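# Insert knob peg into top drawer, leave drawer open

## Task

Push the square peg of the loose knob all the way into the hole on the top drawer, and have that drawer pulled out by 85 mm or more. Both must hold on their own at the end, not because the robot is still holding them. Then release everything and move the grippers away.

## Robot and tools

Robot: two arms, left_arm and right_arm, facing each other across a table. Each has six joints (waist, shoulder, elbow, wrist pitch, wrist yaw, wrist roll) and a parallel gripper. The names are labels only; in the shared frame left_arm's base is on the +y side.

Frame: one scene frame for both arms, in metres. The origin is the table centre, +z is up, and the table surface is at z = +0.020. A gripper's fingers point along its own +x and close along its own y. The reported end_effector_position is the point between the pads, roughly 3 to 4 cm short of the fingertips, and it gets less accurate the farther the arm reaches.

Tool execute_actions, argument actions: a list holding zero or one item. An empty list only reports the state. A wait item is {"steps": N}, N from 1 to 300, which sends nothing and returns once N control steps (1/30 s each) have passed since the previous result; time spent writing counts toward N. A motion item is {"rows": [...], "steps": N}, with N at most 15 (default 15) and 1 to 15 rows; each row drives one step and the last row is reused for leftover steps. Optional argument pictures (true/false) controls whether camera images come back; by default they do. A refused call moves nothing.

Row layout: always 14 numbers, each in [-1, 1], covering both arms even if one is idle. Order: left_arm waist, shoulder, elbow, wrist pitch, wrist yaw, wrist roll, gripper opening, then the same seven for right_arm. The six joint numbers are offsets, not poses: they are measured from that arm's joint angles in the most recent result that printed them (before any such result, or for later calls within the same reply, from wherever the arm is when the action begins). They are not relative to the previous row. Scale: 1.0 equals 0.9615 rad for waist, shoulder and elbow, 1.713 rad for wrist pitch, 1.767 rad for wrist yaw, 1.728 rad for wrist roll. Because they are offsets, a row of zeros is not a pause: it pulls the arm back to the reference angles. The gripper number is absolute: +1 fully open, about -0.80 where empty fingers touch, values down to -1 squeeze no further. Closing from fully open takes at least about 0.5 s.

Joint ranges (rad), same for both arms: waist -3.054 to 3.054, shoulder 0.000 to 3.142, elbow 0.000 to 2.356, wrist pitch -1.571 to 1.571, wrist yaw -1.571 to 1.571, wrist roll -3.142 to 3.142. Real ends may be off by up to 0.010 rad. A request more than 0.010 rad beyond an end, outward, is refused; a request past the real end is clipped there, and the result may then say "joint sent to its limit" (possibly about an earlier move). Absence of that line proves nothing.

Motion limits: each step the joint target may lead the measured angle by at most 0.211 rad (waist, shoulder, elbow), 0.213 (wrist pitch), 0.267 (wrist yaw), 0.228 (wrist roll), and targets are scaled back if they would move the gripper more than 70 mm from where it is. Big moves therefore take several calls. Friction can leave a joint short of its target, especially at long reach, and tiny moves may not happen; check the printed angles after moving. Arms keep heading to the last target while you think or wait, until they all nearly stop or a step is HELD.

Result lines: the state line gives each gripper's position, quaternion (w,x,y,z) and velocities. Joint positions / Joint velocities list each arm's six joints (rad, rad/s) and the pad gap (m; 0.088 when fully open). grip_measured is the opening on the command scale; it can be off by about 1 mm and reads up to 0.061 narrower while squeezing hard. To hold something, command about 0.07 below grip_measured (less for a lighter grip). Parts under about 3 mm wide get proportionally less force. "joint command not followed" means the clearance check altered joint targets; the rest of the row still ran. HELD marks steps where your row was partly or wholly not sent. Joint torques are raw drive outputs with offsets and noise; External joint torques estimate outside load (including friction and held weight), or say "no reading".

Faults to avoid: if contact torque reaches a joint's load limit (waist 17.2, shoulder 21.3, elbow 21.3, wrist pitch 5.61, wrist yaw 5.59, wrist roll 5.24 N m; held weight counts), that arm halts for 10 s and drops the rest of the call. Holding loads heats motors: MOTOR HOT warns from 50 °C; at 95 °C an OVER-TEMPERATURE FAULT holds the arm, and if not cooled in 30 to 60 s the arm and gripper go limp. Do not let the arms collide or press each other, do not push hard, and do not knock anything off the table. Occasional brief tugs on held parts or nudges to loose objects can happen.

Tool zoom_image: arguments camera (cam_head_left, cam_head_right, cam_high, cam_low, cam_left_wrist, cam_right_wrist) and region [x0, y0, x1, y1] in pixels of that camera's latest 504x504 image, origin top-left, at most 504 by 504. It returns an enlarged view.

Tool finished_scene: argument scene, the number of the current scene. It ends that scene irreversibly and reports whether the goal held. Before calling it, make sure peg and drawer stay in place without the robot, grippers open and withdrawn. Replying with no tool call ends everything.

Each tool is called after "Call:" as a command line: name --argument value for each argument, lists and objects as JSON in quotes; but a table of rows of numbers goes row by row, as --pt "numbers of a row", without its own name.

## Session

Call:
execute_actions --actions '[]'

Scene clock: 0.00 s of 4500.00 s.
left_arm: end_effector_position=(+0.1676, +0.2107, +0.4408) grip_measured=+1.000 end_effector_quat_wxyz=(+0.703, -0.016, -0.014, -0.711) end_effector_velocity=(+0.004, +0.000, +0.000) end_effector_angular_velocity=(+0.003, +0.008, +0.024) | right_arm: end_effector_position=(-0.0718, -0.1284, +0.4659) grip_measured=+1.000 end_effector_quat_wxyz=(+0.715, +0.022, -0.019, +0.698) end_effector_velocity=(+0.002, -0.002, +0.002) end_effector_angular_velocity=(+0.002, -0.007, -0.010)
Joint positions: left_arm=[-0.004  0.858  0.645  0.256 -0.006 -0.001  0.088] | right_arm=[-0.002  0.844  0.646  0.256 -0.004  0.004  0.088]
Joint velocities: left_arm=[ 0.002 -0.002  0.002 -0.007 -0.022 -0.007  0.   ] | right_arm=[-0.002 -0.007  0.002 -0.007  0.007 -0.007  0.   ]
Joint torques (N m, as the arm reports them, + toward a larger angle): no reading
External joint torques (N m, as the arm's controller estimates them; a push from outside toward a larger angle lowers the number): no reading
Heat: left arm: hottest shoulder 27 °C (+0.0 °C/min); right arm: hottest shoulder 30 °C (+0.0 °C/min).

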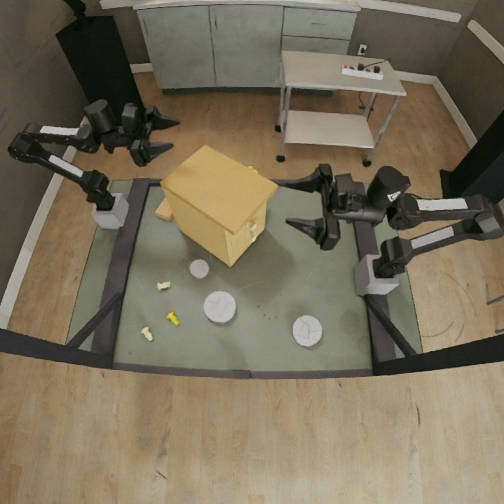

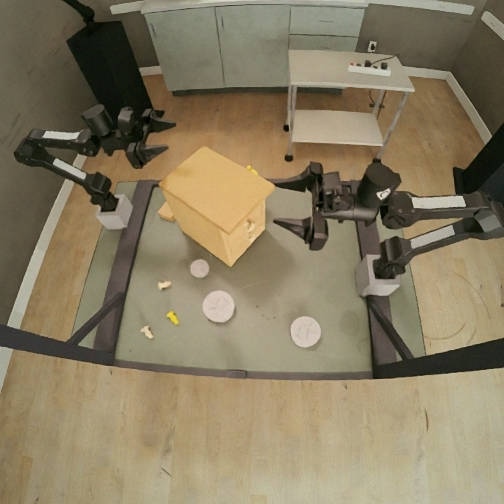

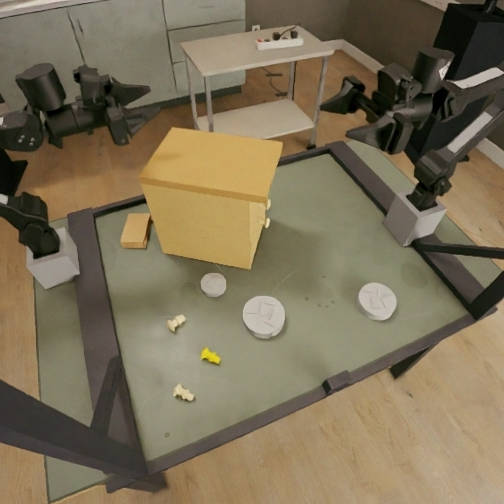

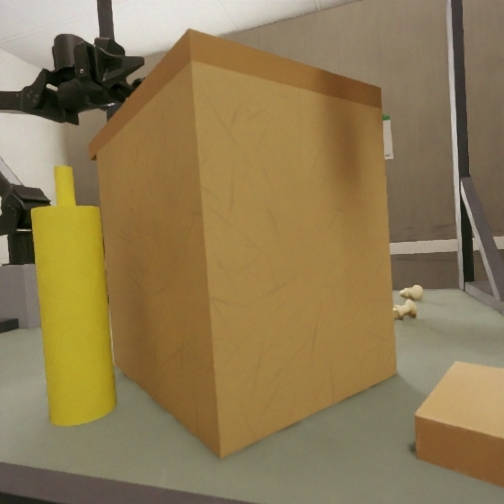

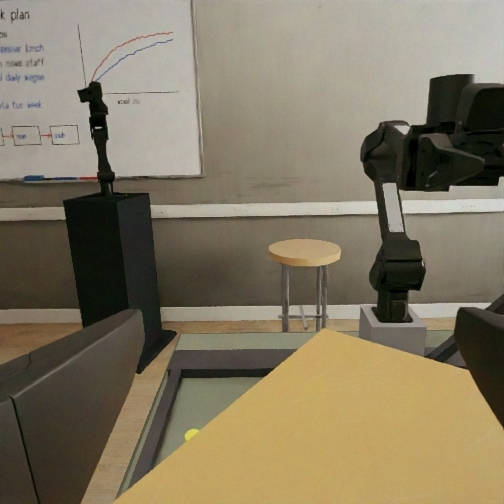

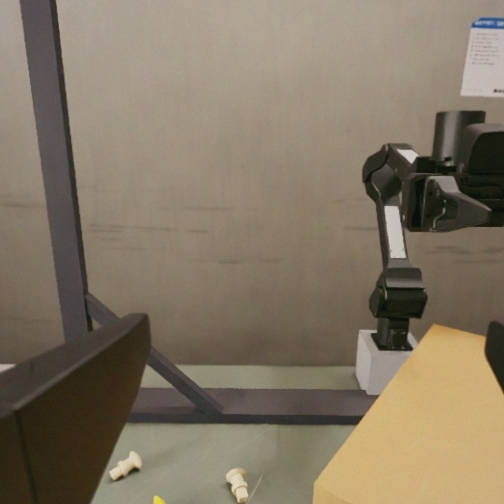

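Call:
execute_actions --actions '[{"rows":[[-1,0,0.4,-0.4,0,0,1,0.33,0.2,-0.41,0.75,0.55,0,1]],"steps":15}]' --pictures false

Call:
execute_actions --actions '[{"steps":20}]' --pictures false

Call:
execute_actions --actions '[{"rows":[[0,0.99,0.38,-0.425,0,0,1,0,0.79,0,0,0,0,1]],"steps":15}]' --pictures false

Call:
execute_actions --actions '[{"steps":20}]'

Scene clock: 15.73 s of 4500.00 s.
left_arm: end_effector_position=(-0.0402, +0.3285, +0.4706) grip_measured=+1.000 end_effector_quat_wxyz=(+0.368, +0.114, +0.045, -0.922) end_effector_velocity=(-0.350, +0.365, -0.052) end_effector_angular_velocity=(+0.156, -0.165, -1.723) | right_arm: end_effector_position=(-0.0391, -0.1611, +0.3823) grip_measured=+1.000 end_effector_quat_wxyz=(+0.881, +0.121, -0.023, +0.457) end_effector_velocity=(+0.106, -0.125, +0.234) end_effector_angular_velocity=(+1.514, +0.626, -0.726)
Joint positions: left_arm=[-0.808  0.86   1.02  -0.406 -0.011 -0.001  0.088] | right_arm=[0.307 1.038 0.257 1.025 0.895 0.004 0.088]
Joint velocities: left_arm=[-1.746  0.056 -0.002 -0.168 -0.022 -0.007  0.   ] | right_arm=[ 0.022 -0.002 -0.002  1.634  0.769 -0.007  0.   ]
Joint torques (N m, as the arm reports them, + toward a larger angle): left_arm=[-0.4  -1.87  7.7   1.71  0.24  0.03] | right_arm=[ 0.51 -1.78  6.16  1.39 -0.09  0.02]
External joint torques (N m, as the arm's controller estimates them; a push from outside toward a larger angle lowers the number): left_arm=[-0.38  0.76  0.31 -0.13  0.24  0.02] | right_arm=[0.32 0.06 0.7  0.07 0.05 0.02]
Heat: left arm: hottest elbow 29 °C (+7.6 °C/min); right arm: hottest elbow 30 °C (+0.0 °C/min).
Steps of this call (steps 1 to 90: nothing new was sent; then 12.23 s passed at rest; steps 91 to 105: all 15 steps of this action). Readings (joint positions):
91: left_arm=[-0.021 0.858 0.668 0.214 -0.018 -0.001] | right_arm=[0.012 0.858 0.631 0.287 0.032 0.004]
92: left_arm=[-0.069 0.862 0.708 0.148 -0.017 -0.001] | right_arm=[0.047 0.876 0.608 0.341 0.083 0.004]
94: left_arm=[-0.175 0.868 0.800 0.051 -0.012 -0.001] | right_arm=[0.127 0.929 0.543 0.415 0.184 0.004]
98: left_arm=[-0.398 0.861 0.978 -0.158 -0.011 -0.001] | right_arm=[0.275 1.019 0.339 0.618 0.452 0.004]
105: the state above

Scene clock: 16.40 s of 4500.00 s.
left_arm: end_effector_position=(-0.0679, +0.3648, +0.4666) grip_measured=+1.000 end_effector_quat_wxyz=(+0.293, +0.126, +0.039, -0.947) end_effector_velocity=(-0.000, +0.002, -0.002) end_effector_angular_velocity=(+0.012, -0.001, -0.008) | right_arm: end_effector_position=(-0.0215, -0.2031, +0.4486) grip_measured=+1.000 end_effector_quat_wxyz=(+0.838, +0.367, -0.058, +0.401) end_effector_velocity=(-0.002, -0.001, +0.003) end_effector_angular_velocity=(+0.011, -0.016, +0.016)
Joint positions: left_arm=[-0.962  0.86   1.022 -0.427 -0.005 -0.001  0.088] | right_arm=[0.312 1.036 0.257 1.536 0.966 0.004 0.088]
Joint velocities: left_arm=[-0.002 -0.002 -0.002 -0.007  0.007 -0.007  0.   ] | right_arm=[ 0.002 -0.007 -0.002  0.007 -0.022 -0.007  0.   ]
Joint torques (N m, as the arm reports them, + toward a larger angle): left_arm=[-0.34 -1.69  7.88  1.61 -0.05 -0.02] | right_arm=[ 0.31 -1.07  5.35  0.88 -0.32 -0.01]
External joint torques (N m, as the arm's controller estimates them; a push from outside toward a larger angle lowers the number): left_arm=[-0.33  0.11  1.2  -0.16 -0.05 -0.03] | right_arm=[0.29 0.49 0.11 0.08 0.06 0.01]
Heat: left arm: hottest elbow 29 °C (+7.3 °C/min); right arm: hottest elbow 30 °C (+0.0 °C/min).
Steps of this call (steps 1 to 20: the robot went on to your last target). Readings (joint positions):
1: left_arm=[-0.861 0.860 1.020 -0.411 -0.007 -0.001] | right_arm=[0.308 1.038 0.257 1.081 0.917 0.004]
2: left_arm=[-0.899 0.860 1.020 -0.416 -0.005 -0.001] | right_arm=[0.309 1.038 0.257 1.140 0.931 0.004]
4: left_arm=[-0.938 0.860 1.021 -0.420 -0.005 -0.001] | right_arm=[0.311 1.038 0.257 1.259 0.949 0.004]
8: left_arm=[-0.957 0.860 1.022 -0.425 -0.005 -0.001] | right_arm=[0.311 1.037 0.257 1.463 0.962 0.004]
20: the state above

Scene clock: 16.90 s of 4500.00 s.
left_arm: end_effector_position=(-0.1016, +0.3420, +0.2686) grip_measured=+1.000 end_effector_quat_wxyz=(+0.228, +0.610, +0.186, -0.736) end_effector_velocity=(-0.016, -0.014, -0.534) end_effector_angular_velocity=(+1.082, -1.636, +0.009) | right_arm: end_effector_position=(-0.0455, -0.1204, +0.2661) grip_measured=+1.000 end_effector_quat_wxyz=(+0.902, +0.011, -0.000, +0.431) end_effector_velocity=(-0.003, +0.007, -0.090) end_effector_angular_velocity=(-0.311, -0.096, +0.019)
Joint positions: left_arm=[-0.962  1.64   1.378 -1.12  -0.005 -0.001  0.088] | right_arm=[0.311 1.768 0.257 1.529 0.966 0.004 0.088]
Joint velocities: left_arm=[-0.002  1.712  0.037 -0.286 -0.022 -0.007  0.   ] | right_arm=[-0.002  0.32  -0.007  0.007 -0.022 -0.007  0.   ]
Joint torques (N m, as the arm reports them, + toward a larger angle): left_arm=[-0.16 -4.82  6.95  0.46  0.01 -0.01] | right_arm=[ 0.04 -4.05  3.41  1.65 -0.01  0.02]
External joint torques (N m, as the arm's controller estimates them; a push from outside toward a larger angle lowers the number): left_arm=[-0.13  1.83  1.2  -0.09  0.03 -0.01] | right_arm=[ 0.04  1.19 -0.07 -0.08  0.01 -0.01]
Heat: left arm: hottest elbow 29 °C (+7.1 °C/min); right arm: hottest elbow 30 °C (+0.0 °C/min).
Steps of this call (steps 1 to 15: all 15 steps of this action). Readings (joint positions):
1: left_arm=[-0.962 0.886 1.052 -0.478 -0.005 -0.001] | right_arm=[0.312 1.061 0.257 1.549 0.967 0.004]
2: left_arm=[-0.962 0.930 1.112 -0.545 -0.005 -0.001] | right_arm=[0.311 1.105 0.261 1.558 0.968 0.004]
4: left_arm=[-0.962 1.045 1.238 -0.646 -0.005 -0.001] | right_arm=[0.311 1.226 0.263 1.535 0.966 0.004]
8: left_arm=[-0.962 1.255 1.367 -0.865 -0.005 -0.001] | right_arm=[0.311 1.463 0.262 1.534 0.966 0.004]
15: the state above

Scene clock: 17.57 s of 4500.00 s.
left_arm: end_effector_position=(-0.0993, +0.3436, +0.2174) grip_measured=+1.000 end_effector_quat_wxyz=(+0.209, +0.678, +0.207, -0.674) end_effector_velocity=(-0.000, +0.002, +0.001) end_effector_angular_velocity=(+0.007, +0.002, +0.005) | right_arm: end_effector_position=(-0.0456, -0.1201, +0.2605) grip_measured=+1.000 end_effector_quat_wxyz=(+0.903, +0.001, +0.001, +0.431) end_effector_velocity=(+0.000, +0.000, -0.002) end_effector_angular_velocity=(-0.016, -0.009, +0.005)
Joint positions: left_arm=[-0.962  1.807  1.382 -1.152 -0.005 -0.001  0.088] | right_arm=[0.311 1.79  0.257 1.531 0.966 0.004 0.088]
Joint velocities: left_arm=[-0.002 -0.002  0.002 -0.007  0.007 -0.007  0.   ] | right_arm=[-0.002  0.002 -0.002 -0.007 -0.007 -0.007  0.   ]
Joint torques (N m, as the arm reports them, + toward a larger angle): left_arm=[ 0.13 -5.77  6.05  0.24  0.03 -0.02] | right_arm=[ 0.05 -3.21  3.19  1.47  0.    0.02]
External joint torques (N m, as the arm's controller estimates them; a push from outside toward a larger angle lowers the number): left_arm=[ 0.15  1.65  0.39 -0.09  0.04 -0.02] | right_arm=[ 0.08  1.17  0.38  0.11 -0.01  0.01]
Heat: left arm: hottest elbow 29 °C (+6.8 °C/min); right arm: hottest elbow 30 °C (+0.0 °C/min).
Steps of this call (steps 1 to 20: the robot went on to your last target). Readings (joint positions):
1: left_arm=[-0.962 1.692 1.378 -1.128 -0.005 -0.001] | right_arm=[0.311 1.776 0.257 1.529 0.966 0.004]
2: left_arm=[-0.962 1.735 1.378 -1.134 -0.005 -0.001] | right_arm=[0.311 1.780 0.257 1.531 0.966 0.004]
4: left_arm=[-0.962 1.792 1.378 -1.146 -0.005 -0.001] | right_arm=[0.311 1.784 0.257 1.531 0.966 0.004]
8: left_arm=[-0.962 1.807 1.380 -1.151 -0.005 -0.001] | right_arm=[0.311 1.789 0.257 1.531 0.966 0.004]
20: the state above

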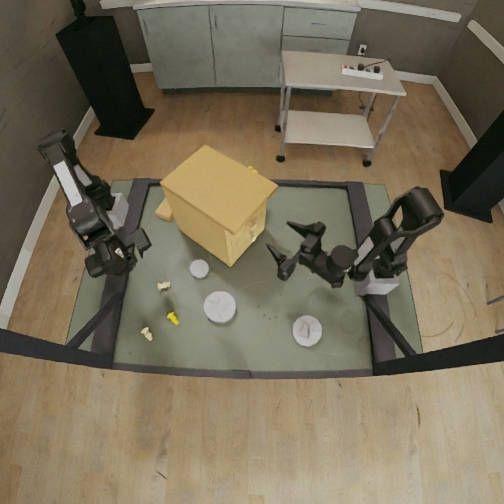

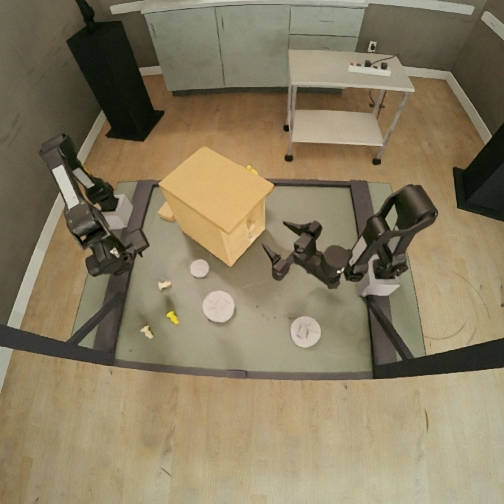

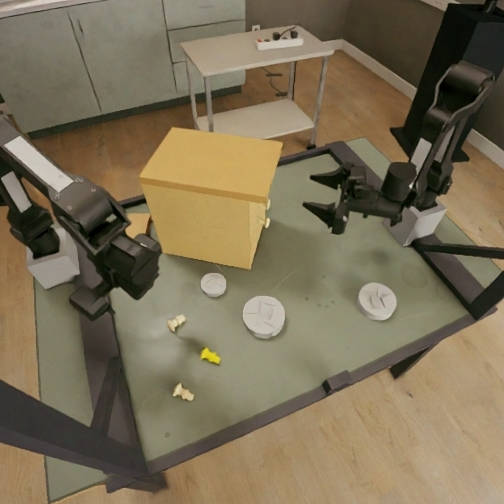

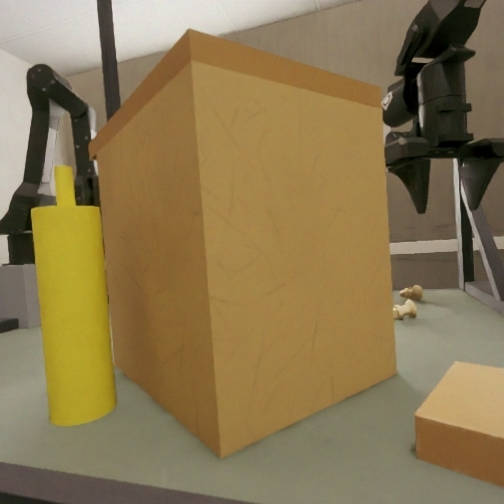

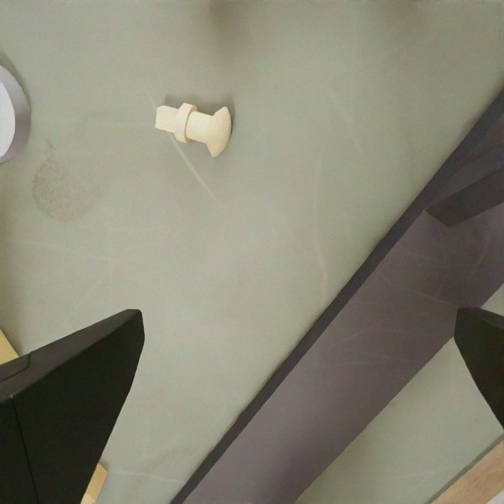

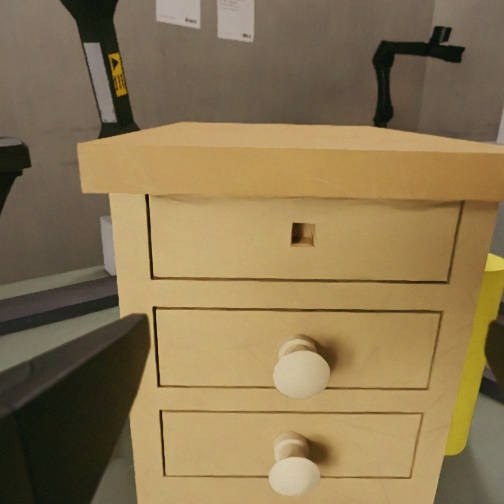

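Call:
execute_actions --actions '[{"rows":[[0,0.06,0.16,0.1,0,0,1,0,0,0,0,0,0,1]],"steps":15}]'

Call:
zoom_image --camera "cam_high" --region '[150,300,260,410]'

Scene clock: 24.93 s of 4500.00 s.
left_arm: end_effector_position=(-0.1599, +0.3026, +0.2467) grip_measured=+1.000 end_effector_quat_wxyz=(+0.235, +0.582, +0.178, -0.758) end_effector_velocity=(+0.001, -0.002, +0.001) end_effector_angular_velocity=(-0.020, -0.005, +0.010) | right_arm: end_effector_position=(-0.0456, -0.1201, +0.2605) grip_measured=+1.000 end_effector_quat_wxyz=(+0.903, +0.001, +0.001, +0.431) end_effector_velocity=(-0.001, +0.000, -0.003) end_effector_angular_velocity=(-0.026, -0.012, +0.010)
Joint positions: left_arm=[-0.962  1.854  1.53  -0.984 -0.005 -0.001  0.088] | right_arm=[0.311 1.79  0.257 1.531 0.966 0.004 0.088]
Joint velocities: left_arm=[-0.002 -0.002 -0.002  0.007 -0.022 -0.007  0.   ] | right_arm=[ 0.002 -0.002 -0.002 -0.022 -0.007 -0.007  0.   ]
Joint torques (N m, as the arm reports them, + toward a larger angle): left_arm=[ 0.04 -5.93  6.96  0.97  0.01  0.01] | right_arm=[ 0.   -3.77  3.2   1.18  0.01  0.02]
External joint torques (N m, as the arm's controller estimates them; a push from outside toward a larger angle lowers the number): left_arm=[0.01 2.23 0.91 0.22 0.03 0.  ] | right_arm=[-0.02  0.66  0.34 -0.2   0.02  0.01]
Heat: left arm: hottest elbow 30 °C (+7.2 °C/min); right arm: hottest elbow 30 °C (+0.0 °C/min).
Steps of this call (steps 1 to 15: the robot went on to your last target; steps 16 to 90: nothing new was sent; then 3.87 s passed at rest; steps 91 to 105: all 15 steps of this action). Readings (joint positions):
91: left_arm=[-0.962 1.813 1.399 -1.148 -0.005 -0.001] | right_arm=[0.311 1.790 0.257 1.531 0.966 0.004]
92: left_arm=[-0.962 1.826 1.426 -1.101 -0.005 -0.001] | right_arm=[0.311 1.790 0.257 1.531 0.966 0.004]
94: left_arm=[-0.962 1.850 1.489 -1.011 -0.005 -0.001] | right_arm=[0.311 1.790 0.257 1.531 0.966 0.004]
98: left_arm=[-0.962 1.852 1.529 -0.990 -0.005 -0.001] | right_arm=[0.311 1.790 0.257 1.531 0.966 0.004]
105: the state above

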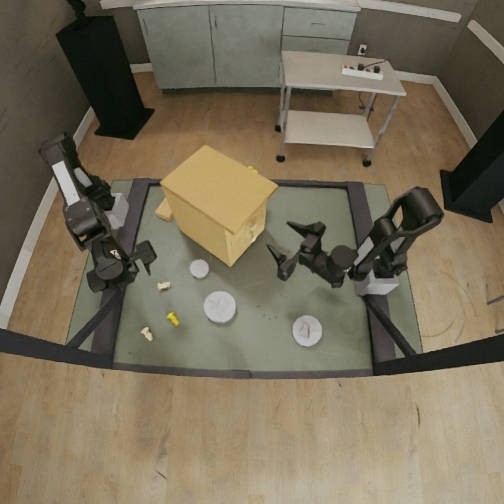

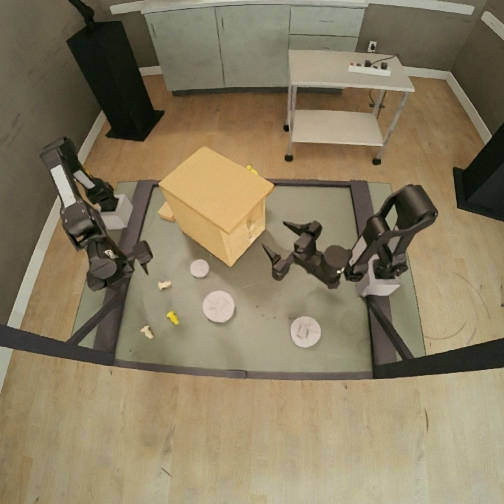

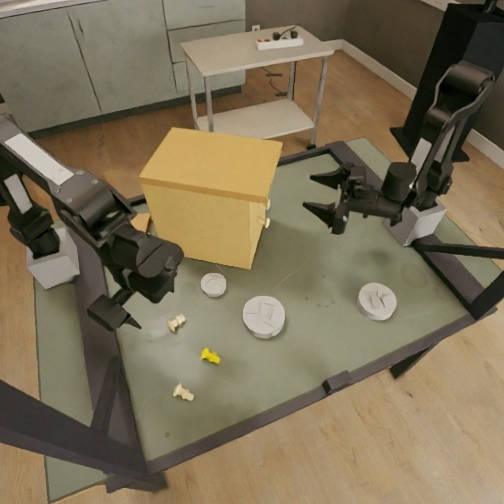

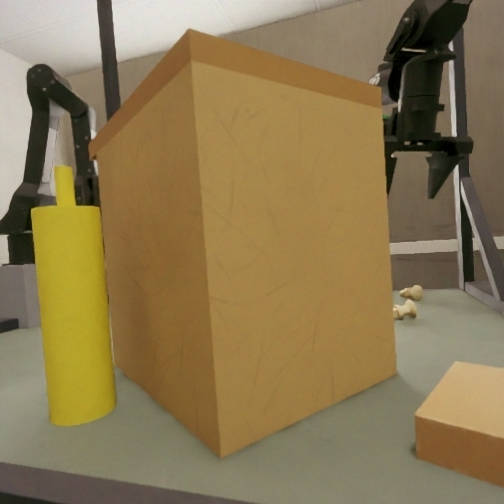

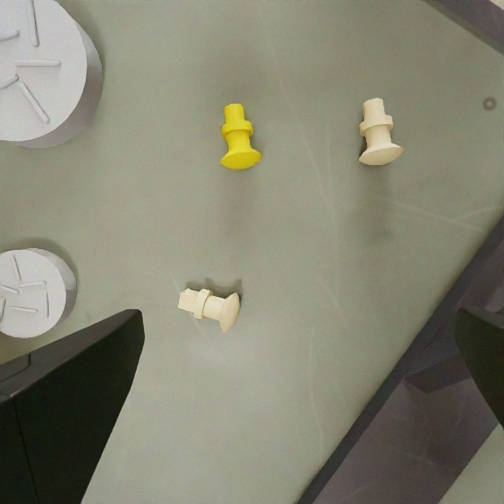

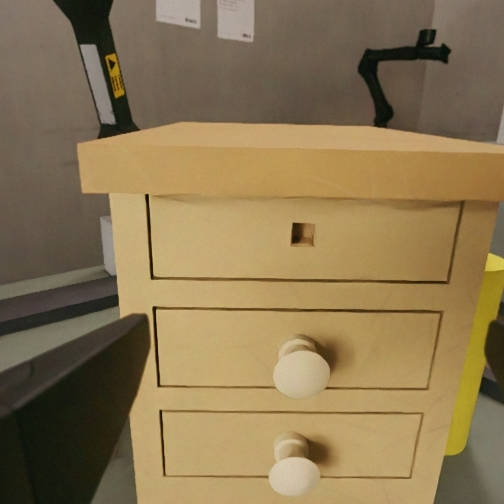

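Region (150, 300, 260, 410) of cam_high's 504x504 image, scaled by 4.582, with more detail than that image has.

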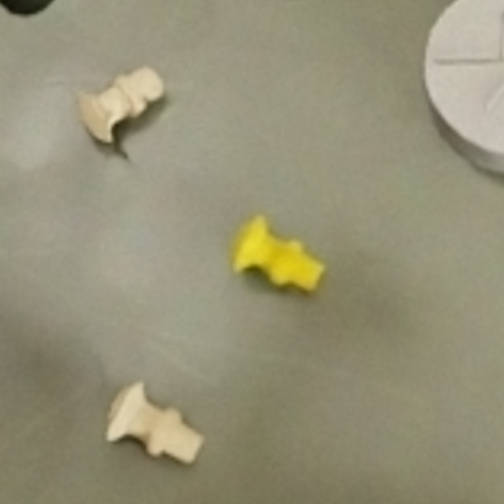

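Call:
zoom_image --camera "cam_left_wrist" --region '[335,85,425,175]'

Call:
zoom_image --camera "cam_left_wrist" --region '[165,265,255,355]'

Call:
zoom_image --camera "cam_right_wrist" --region '[240,200,370,410]'

Region (335, 85, 425, 175) of cam_left_wrist's 504x504 image, scaled by 5.600, with more detail than that image has.

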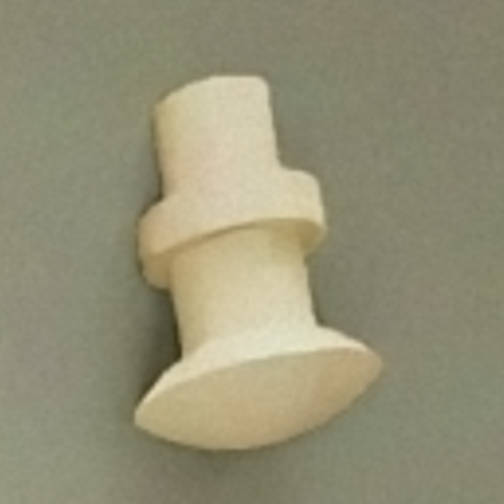

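Region (165, 265, 255, 355) of cam_left_wrist's 504x504 image, scaled by 5.600, with more detail than that image has.

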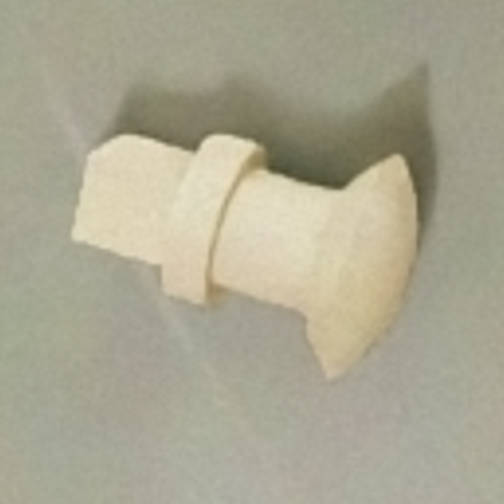

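Region (240, 200, 370, 410) of cam_right_wrist's 504x504 image, scaled by 2.400, with more detail than that image has; it fills the left 312 columns of this view, and the rest is white.

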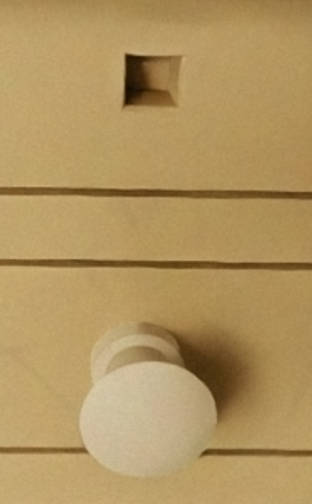

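Call:
execute_actions --actions '[{"rows":[[-0.146,0.6,0.67,-0.047,0,-0.17,0.1,0,0,0,0,0,0,0.6]],"steps":15}]' --pictures false

Call:
execute_actions --actions '[{"steps":10}]' --pictures false

Call:
execute_actions --actions '[{"rows":[[0,0.13,0,0,0,0,0,0,0,0,0,0,0,0.6]],"steps":15}]'

Scene clock: 50.47 s of 4500.00 s.
left_arm: end_effector_position=(-0.2950, +0.3003, +0.1776) grip_measured=+0.107 end_effector_quat_wxyz=(+0.264, +0.574, +0.247, -0.735) end_effector_velocity=(-0.023, -0.039, +0.016) end_effector_angular_velocity=(-0.050, +0.098, +0.069) | right_arm: end_effector_position=(-0.0456, -0.1201, +0.2605) grip_measured=+0.605 end_effector_quat_wxyz=(+0.903, +0.001, +0.001, +0.431) end_effector_velocity=(+0.003, -0.002, -0.001) end_effector_angular_velocity=(-0.021, -0.019, -0.015)
Joint positions: left_arm=[-1.104  2.42   2.143 -1.063 -0.006 -0.291  0.044] | right_arm=[0.311 1.79  0.257 1.531 0.966 0.004 0.069]
Joint velocities: left_arm=[ 0.046  0.076  0.178  0.007 -0.007 -0.022 -0.003] | right_arm=[-0.007 -0.002 -0.002 -0.007  0.007 -0.022 -0.001]
Joint torques (N m, as the arm reports them, + toward a larger angle): left_arm=[-0.13 -9.81  8.07  0.66  0.02 -0.12] | right_arm=[ 0.   -3.76  3.21  1.18  0.01  0.02]
External joint torques (N m, as the arm's controller estimates them; a push from outside toward a larger angle lowers the number): left_arm=[ 0.07  3.43  1.26 -0.13  0.04 -0.13] | right_arm=[ 0.03  0.65  0.37 -0.19  0.01  0.01]
Heat: left arm: hottest elbow 32 °C (+5.9 °C/min); right arm: hottest shoulder 30 °C (+0.0 °C/min).
Steps of this call (steps 1 to 15: the robot went on to your last target; steps 16 to 90: nothing new was sent; then 22.03 s passed at rest; steps 91 to 105: all 15 steps of this action). Readings (joint positions):
91: left_arm=[-0.968 1.880 1.558 -1.013 -0.008 -0.045] | right_arm=[0.311 1.790 0.257 1.531 0.966 0.004]
92: left_arm=[-0.988 1.921 1.616 -1.035 -0.010 -0.109] | right_arm=[0.311 1.790 0.257 1.531 0.966 0.004]
94: left_arm=[-1.043 2.025 1.740 -1.032 -0.009 -0.201] | right_arm=[0.311 1.790 0.257 1.531 0.966 0.004]
98: left_arm=[-1.110 2.245 1.972 -1.055 -0.006 -0.270] | right_arm=[0.311 1.790 0.257 1.531 0.966 0.004]
105: the state above

Scene clock: 50.80 s of 4500.00 s.
left_arm: end_effector_position=(-0.2995, +0.2970, +0.1849) grip_measured=+0.103 end_effector_quat_wxyz=(+0.265, +0.564, +0.247, -0.742) end_effector_velocity=(-0.000, -0.002, +0.001) end_effector_angular_velocity=(-0.017, -0.000, +0.024) | right_arm: end_effector_position=(-0.0456, -0.1201, +0.2605) grip_measured=+0.603 end_effector_quat_wxyz=(+0.903, +0.001, +0.001, +0.431) end_effector_velocity=(+0.001, +0.001, +0.001) end_effector_angular_velocity=(-0.002, -0.005, +0.000)
Joint positions: left_arm=[-1.102  2.421  2.168 -1.063 -0.006 -0.292  0.044] | right_arm=[0.311 1.79  0.257 1.531 0.966 0.004 0.069]
Joint velocities: left_arm=[-0.002 -0.002 -0.002  0.007 -0.022 -0.022  0.   ] | right_arm=[-0.007 -0.007  0.002 -0.007 -0.007 -0.007 -0.   ]
Joint torques (N m, as the arm reports them, + toward a larger angle): left_arm=[ 0.03 -9.09  6.85  0.7   0.06 -0.08] | right_arm=[ 0.   -3.78  3.2   1.18  0.01  0.02]
External joint torques (N m, as the arm's controller estimates them; a push from outside toward a larger angle lowers the number): left_arm=[-0.1   2.69  0.72 -0.05  0.11 -0.09] | right_arm=[ 0.05  0.66  0.33 -0.21  0.01  0.01]
Heat: left arm: hottest shoulder 32 °C (+5.9 °C/min); right arm: hottest shoulder 30 °C (+0.0 °C/min).
Steps of this call (steps 1 to 10: the robot went on to your last target). Readings (joint positions):
1: left_arm=[-1.103 2.421 2.148 -1.063 -0.006 -0.291] | right_arm=[0.311 1.790 0.257 1.531 0.966 0.004]
2: left_arm=[-1.102 2.421 2.153 -1.063 -0.006 -0.292] | right_arm=[0.311 1.790 0.257 1.531 0.966 0.004]
4: left_arm=[-1.102 2.421 2.163 -1.063 -0.006 -0.292] | right_arm=[0.311 1.790 0.257 1.531 0.966 0.004]
8: left_arm=[-1.102 2.421 2.168 -1.063 -0.006 -0.292] | right_arm=[0.311 1.790 0.257 1.531 0.966 0.004]
10: the state above

Scene clock: 51.30 s of 4500.00 s.
left_arm: end_effector_position=(-0.2912, +0.3010, +0.1217) grip_measured=+0.003 end_effector_quat_wxyz=(+0.263, +0.612, +0.252, -0.702) end_effector_velocity=(+0.001, +0.003, -0.002) end_effector_angular_velocity=(+0.014, -0.006, +0.018) | right_arm: end_effector_position=(-0.0456, -0.1201, +0.2605) grip_measured=+0.603 end_effector_quat_wxyz=(+0.903, +0.001, +0.001, +0.431) end_effector_velocity=(-0.000, +0.001, +0.000) end_effector_angular_velocity=(+0.002, +0.005, +0.005)
Joint positions: left_arm=[-1.102  2.547  2.168 -1.064 -0.006 -0.292  0.039] | right_arm=[0.311 1.79  0.257 1.531 0.966 0.004 0.069]
Joint velocities: left_arm=[-0.002  0.002 -0.002 -0.007  0.007 -0.022 -0.   ] | right_arm=[-0.002 -0.002  0.002 -0.007 -0.007  0.007 -0.   ]
Joint torques (N m, as the arm reports them, + toward a larger angle): left_arm=[  0.   -10.27   5.89   0.67  -0.01  -0.03] | right_arm=[ 0.   -3.77  3.22  1.18  0.02  0.02]
External joint torques (N m, as the arm's controller estimates them; a push from outside toward a larger angle lowers the number): left_arm=[ 0.    1.49  0.19  0.17  0.02 -0.03] | right_arm=[-0.02  0.63  0.35 -0.19  0.02  0.01]
Heat: left arm: hottest shoulder 32 °C (+5.8 °C/min); right arm: hottest shoulder 30 °C (+0.0 °C/min).
Steps of this call (steps 1 to 15: all 15 steps of this action). Readings (joint positions):
1: left_arm=[-1.102 2.434 2.169 -1.064 -0.006 -0.292] | right_arm=[0.311 1.790 0.257 1.531 0.966 0.004]
2: left_arm=[-1.102 2.447 2.176 -1.062 -0.006 -0.292] | right_arm=[0.311 1.790 0.257 1.531 0.966 0.004]
4: left_arm=[-1.102 2.477 2.179 -1.060 -0.006 -0.292] | right_arm=[0.311 1.790 0.257 1.531 0.966 0.004]
8: left_arm=[-1.102 2.538 2.169 -1.064 -0.006 -0.292] | right_arm=[0.311 1.790 0.257 1.531 0.966 0.004]
15: the state above

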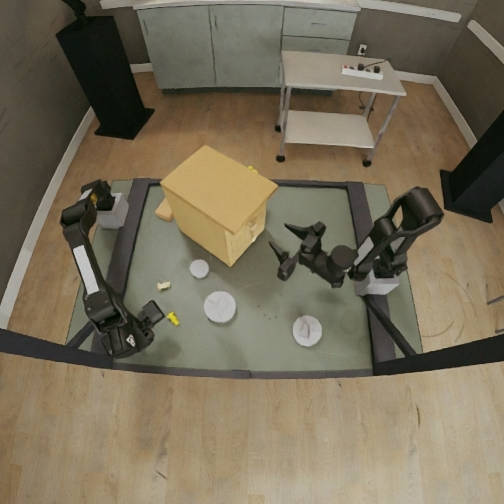

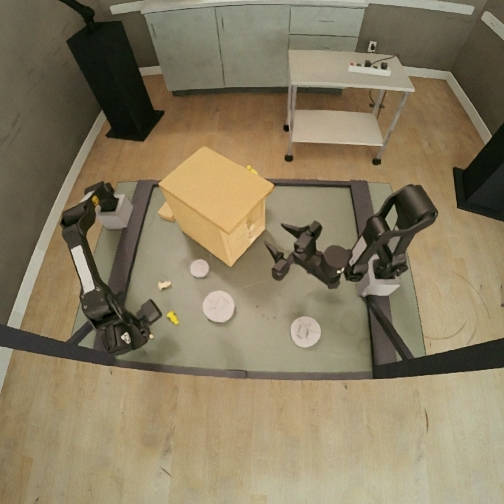

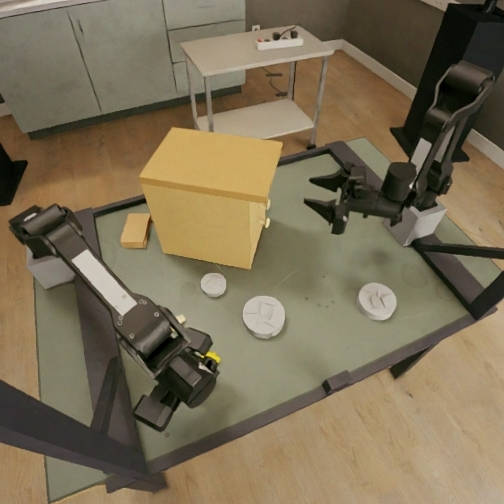

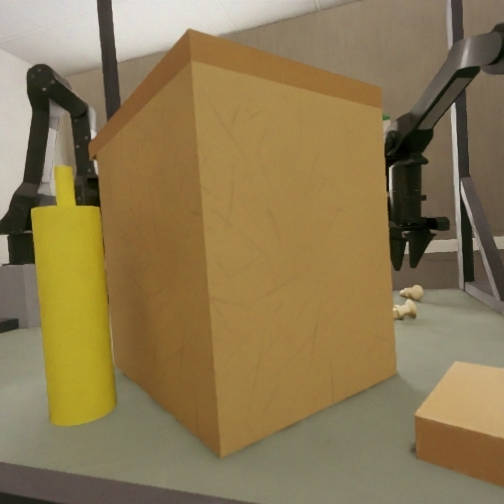

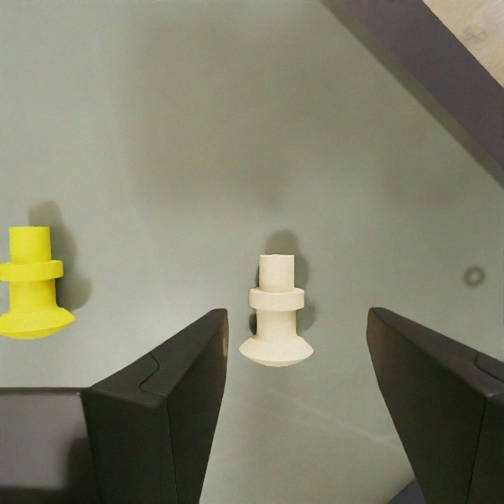

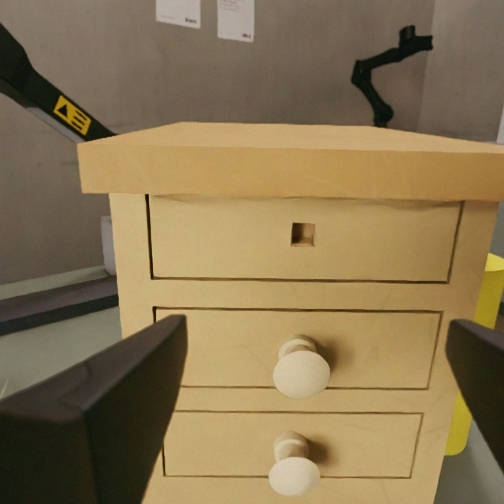

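Call:
execute_actions --actions '[{"rows":[[0.009,0.04,0,0.015,0,0,-0.1,0,0,0,0,0,0,0.6],[0.009,0.04,0,0.015,0,0,-0.1,0,0,0,0,0,0,0.6],[0.009,0.04,0,0.015,0,0,-0.1,0,0,0,0,0,0,0.6],[0.009,0.09,0,0.03,0,0,-0.1,0,0,0,0,0,0,0.6]],"steps":15}]'

Scene clock: 57.33 s of 4500.00 s.
left_arm: end_effector_position=(-0.2905, +0.2978, +0.0833) grip_measured=-0.097 end_effector_quat_wxyz=(+0.264, +0.623, +0.255, -0.691) end_effector_velocity=(-0.007, -0.006, +0.004) end_effector_angular_velocity=(-0.039, +0.027, -0.008) | right_arm: end_effector_position=(-0.0456, -0.1201, +0.2605) grip_measured=+0.603 end_effector_quat_wxyz=(+0.903, +0.001, +0.001, +0.431) end_effector_velocity=(+0.004, -0.003, +0.000) end_effector_angular_velocity=(-0.007, -0.006, -0.024)
Joint positions: left_arm=[-1.096  2.627  2.168 -1.015 -0.006 -0.292  0.034] | right_arm=[0.311 1.79  0.257 1.531 0.966 0.004 0.069]
Joint velocities: left_arm=[-0.002 -0.007 -0.002  0.037 -0.022  0.007 -0.   ] | right_arm=[-0.002 -0.007 -0.002 -0.007  0.022 -0.007 -0.   ]
Joint torques (N m, as the arm reports them, + toward a larger angle): left_arm=[ 0.36 -9.65  5.62  0.66 -0.01  0.03] | right_arm=[ 0.   -3.77  3.22  1.18  0.01  0.02]
External joint torques (N m, as the arm's controller estimates them; a push from outside toward a larger angle lowers the number): left_arm=[ 0.34  2.75 -0.15  0.21  0.02  0.03] | right_arm=[ 0.03  0.67  0.38 -0.2   0.    0.01]
Heat: left arm: hottest shoulder 34 °C (+7.3 °C/min); right arm: hottest shoulder 30 °C (+0.0 °C/min).
Steps of this call (steps 1 to 15: the robot went on to your last target; steps 16 to 90: nothing new was sent; then 2.53 s passed at rest; steps 91 to 105: all 15 steps of this action). Readings (joint positions):
91: left_arm=[-1.102 2.548 2.168 -1.063 -0.006 -0.292] | right_arm=[0.311 1.790 0.257 1.531 0.966 0.004]
92: left_arm=[-1.102 2.551 2.168 -1.056 -0.006 -0.292] | right_arm=[0.311 1.790 0.257 1.531 0.966 0.004]
94: left_arm=[-1.100 2.562 2.168 -1.044 -0.006 -0.292] | right_arm=[0.311 1.790 0.257 1.531 0.966 0.004]
98: left_arm=[-1.097 2.603 2.169 -1.022 -0.006 -0.292] | right_arm=[0.311 1.790 0.257 1.531 0.966 0.004]
105: the state above

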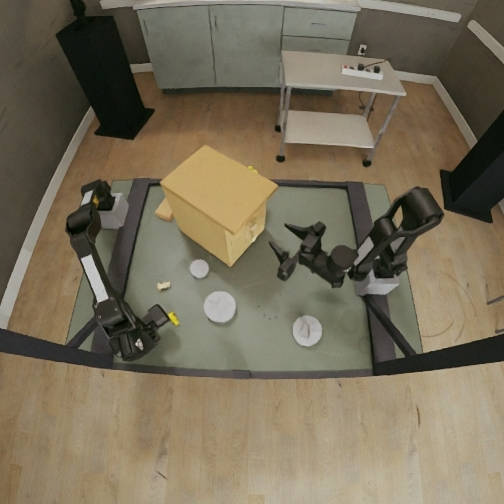

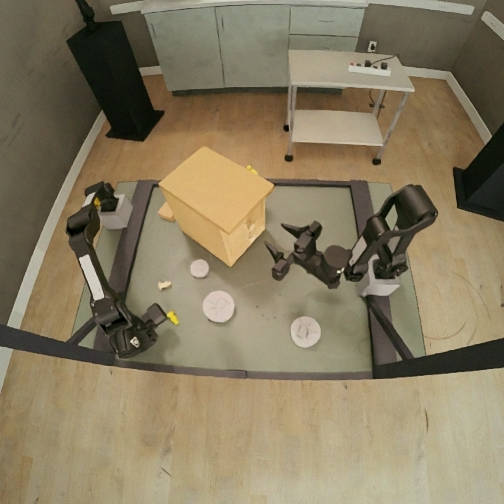

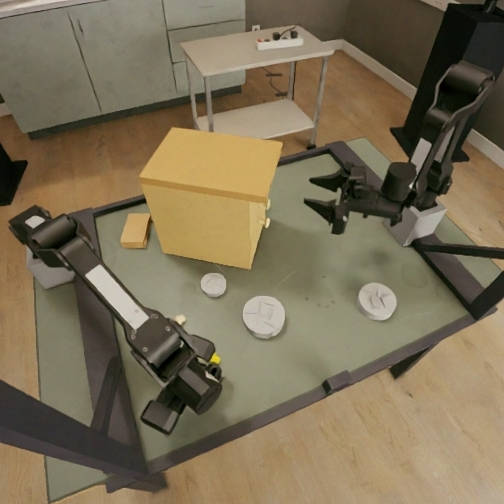

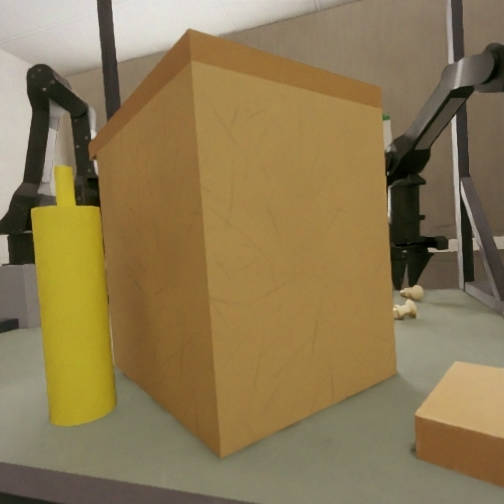

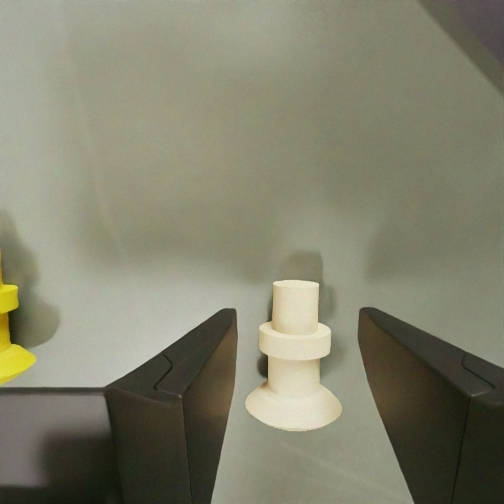

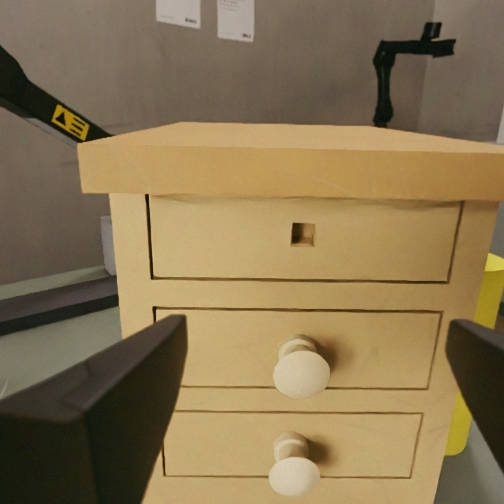

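Call:
zoom_image --camera "cam_left_wrist" --region '[235,265,355,385]'

Call:
zoom_image --camera "cam_low" --region '[385,275,435,325]'

Region (235, 265, 355, 385) of cam_left_wrist's 504x504 image, scaled by 4.200, with more detail than that image has.

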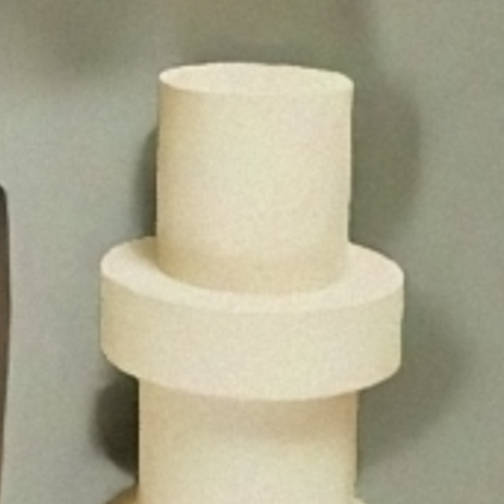

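Region (385, 275, 435, 325) of cam_low's 504x504 image, scaled by 10.080, with more detail than that image has.

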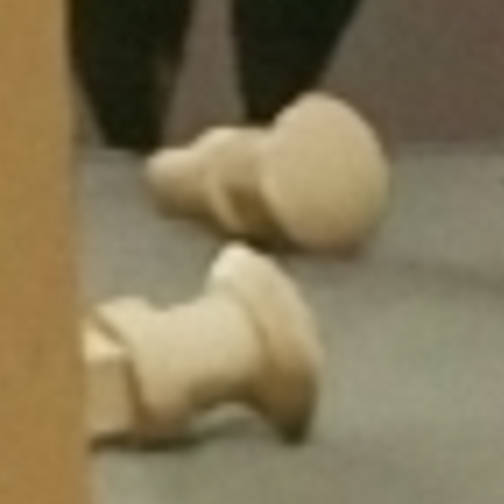

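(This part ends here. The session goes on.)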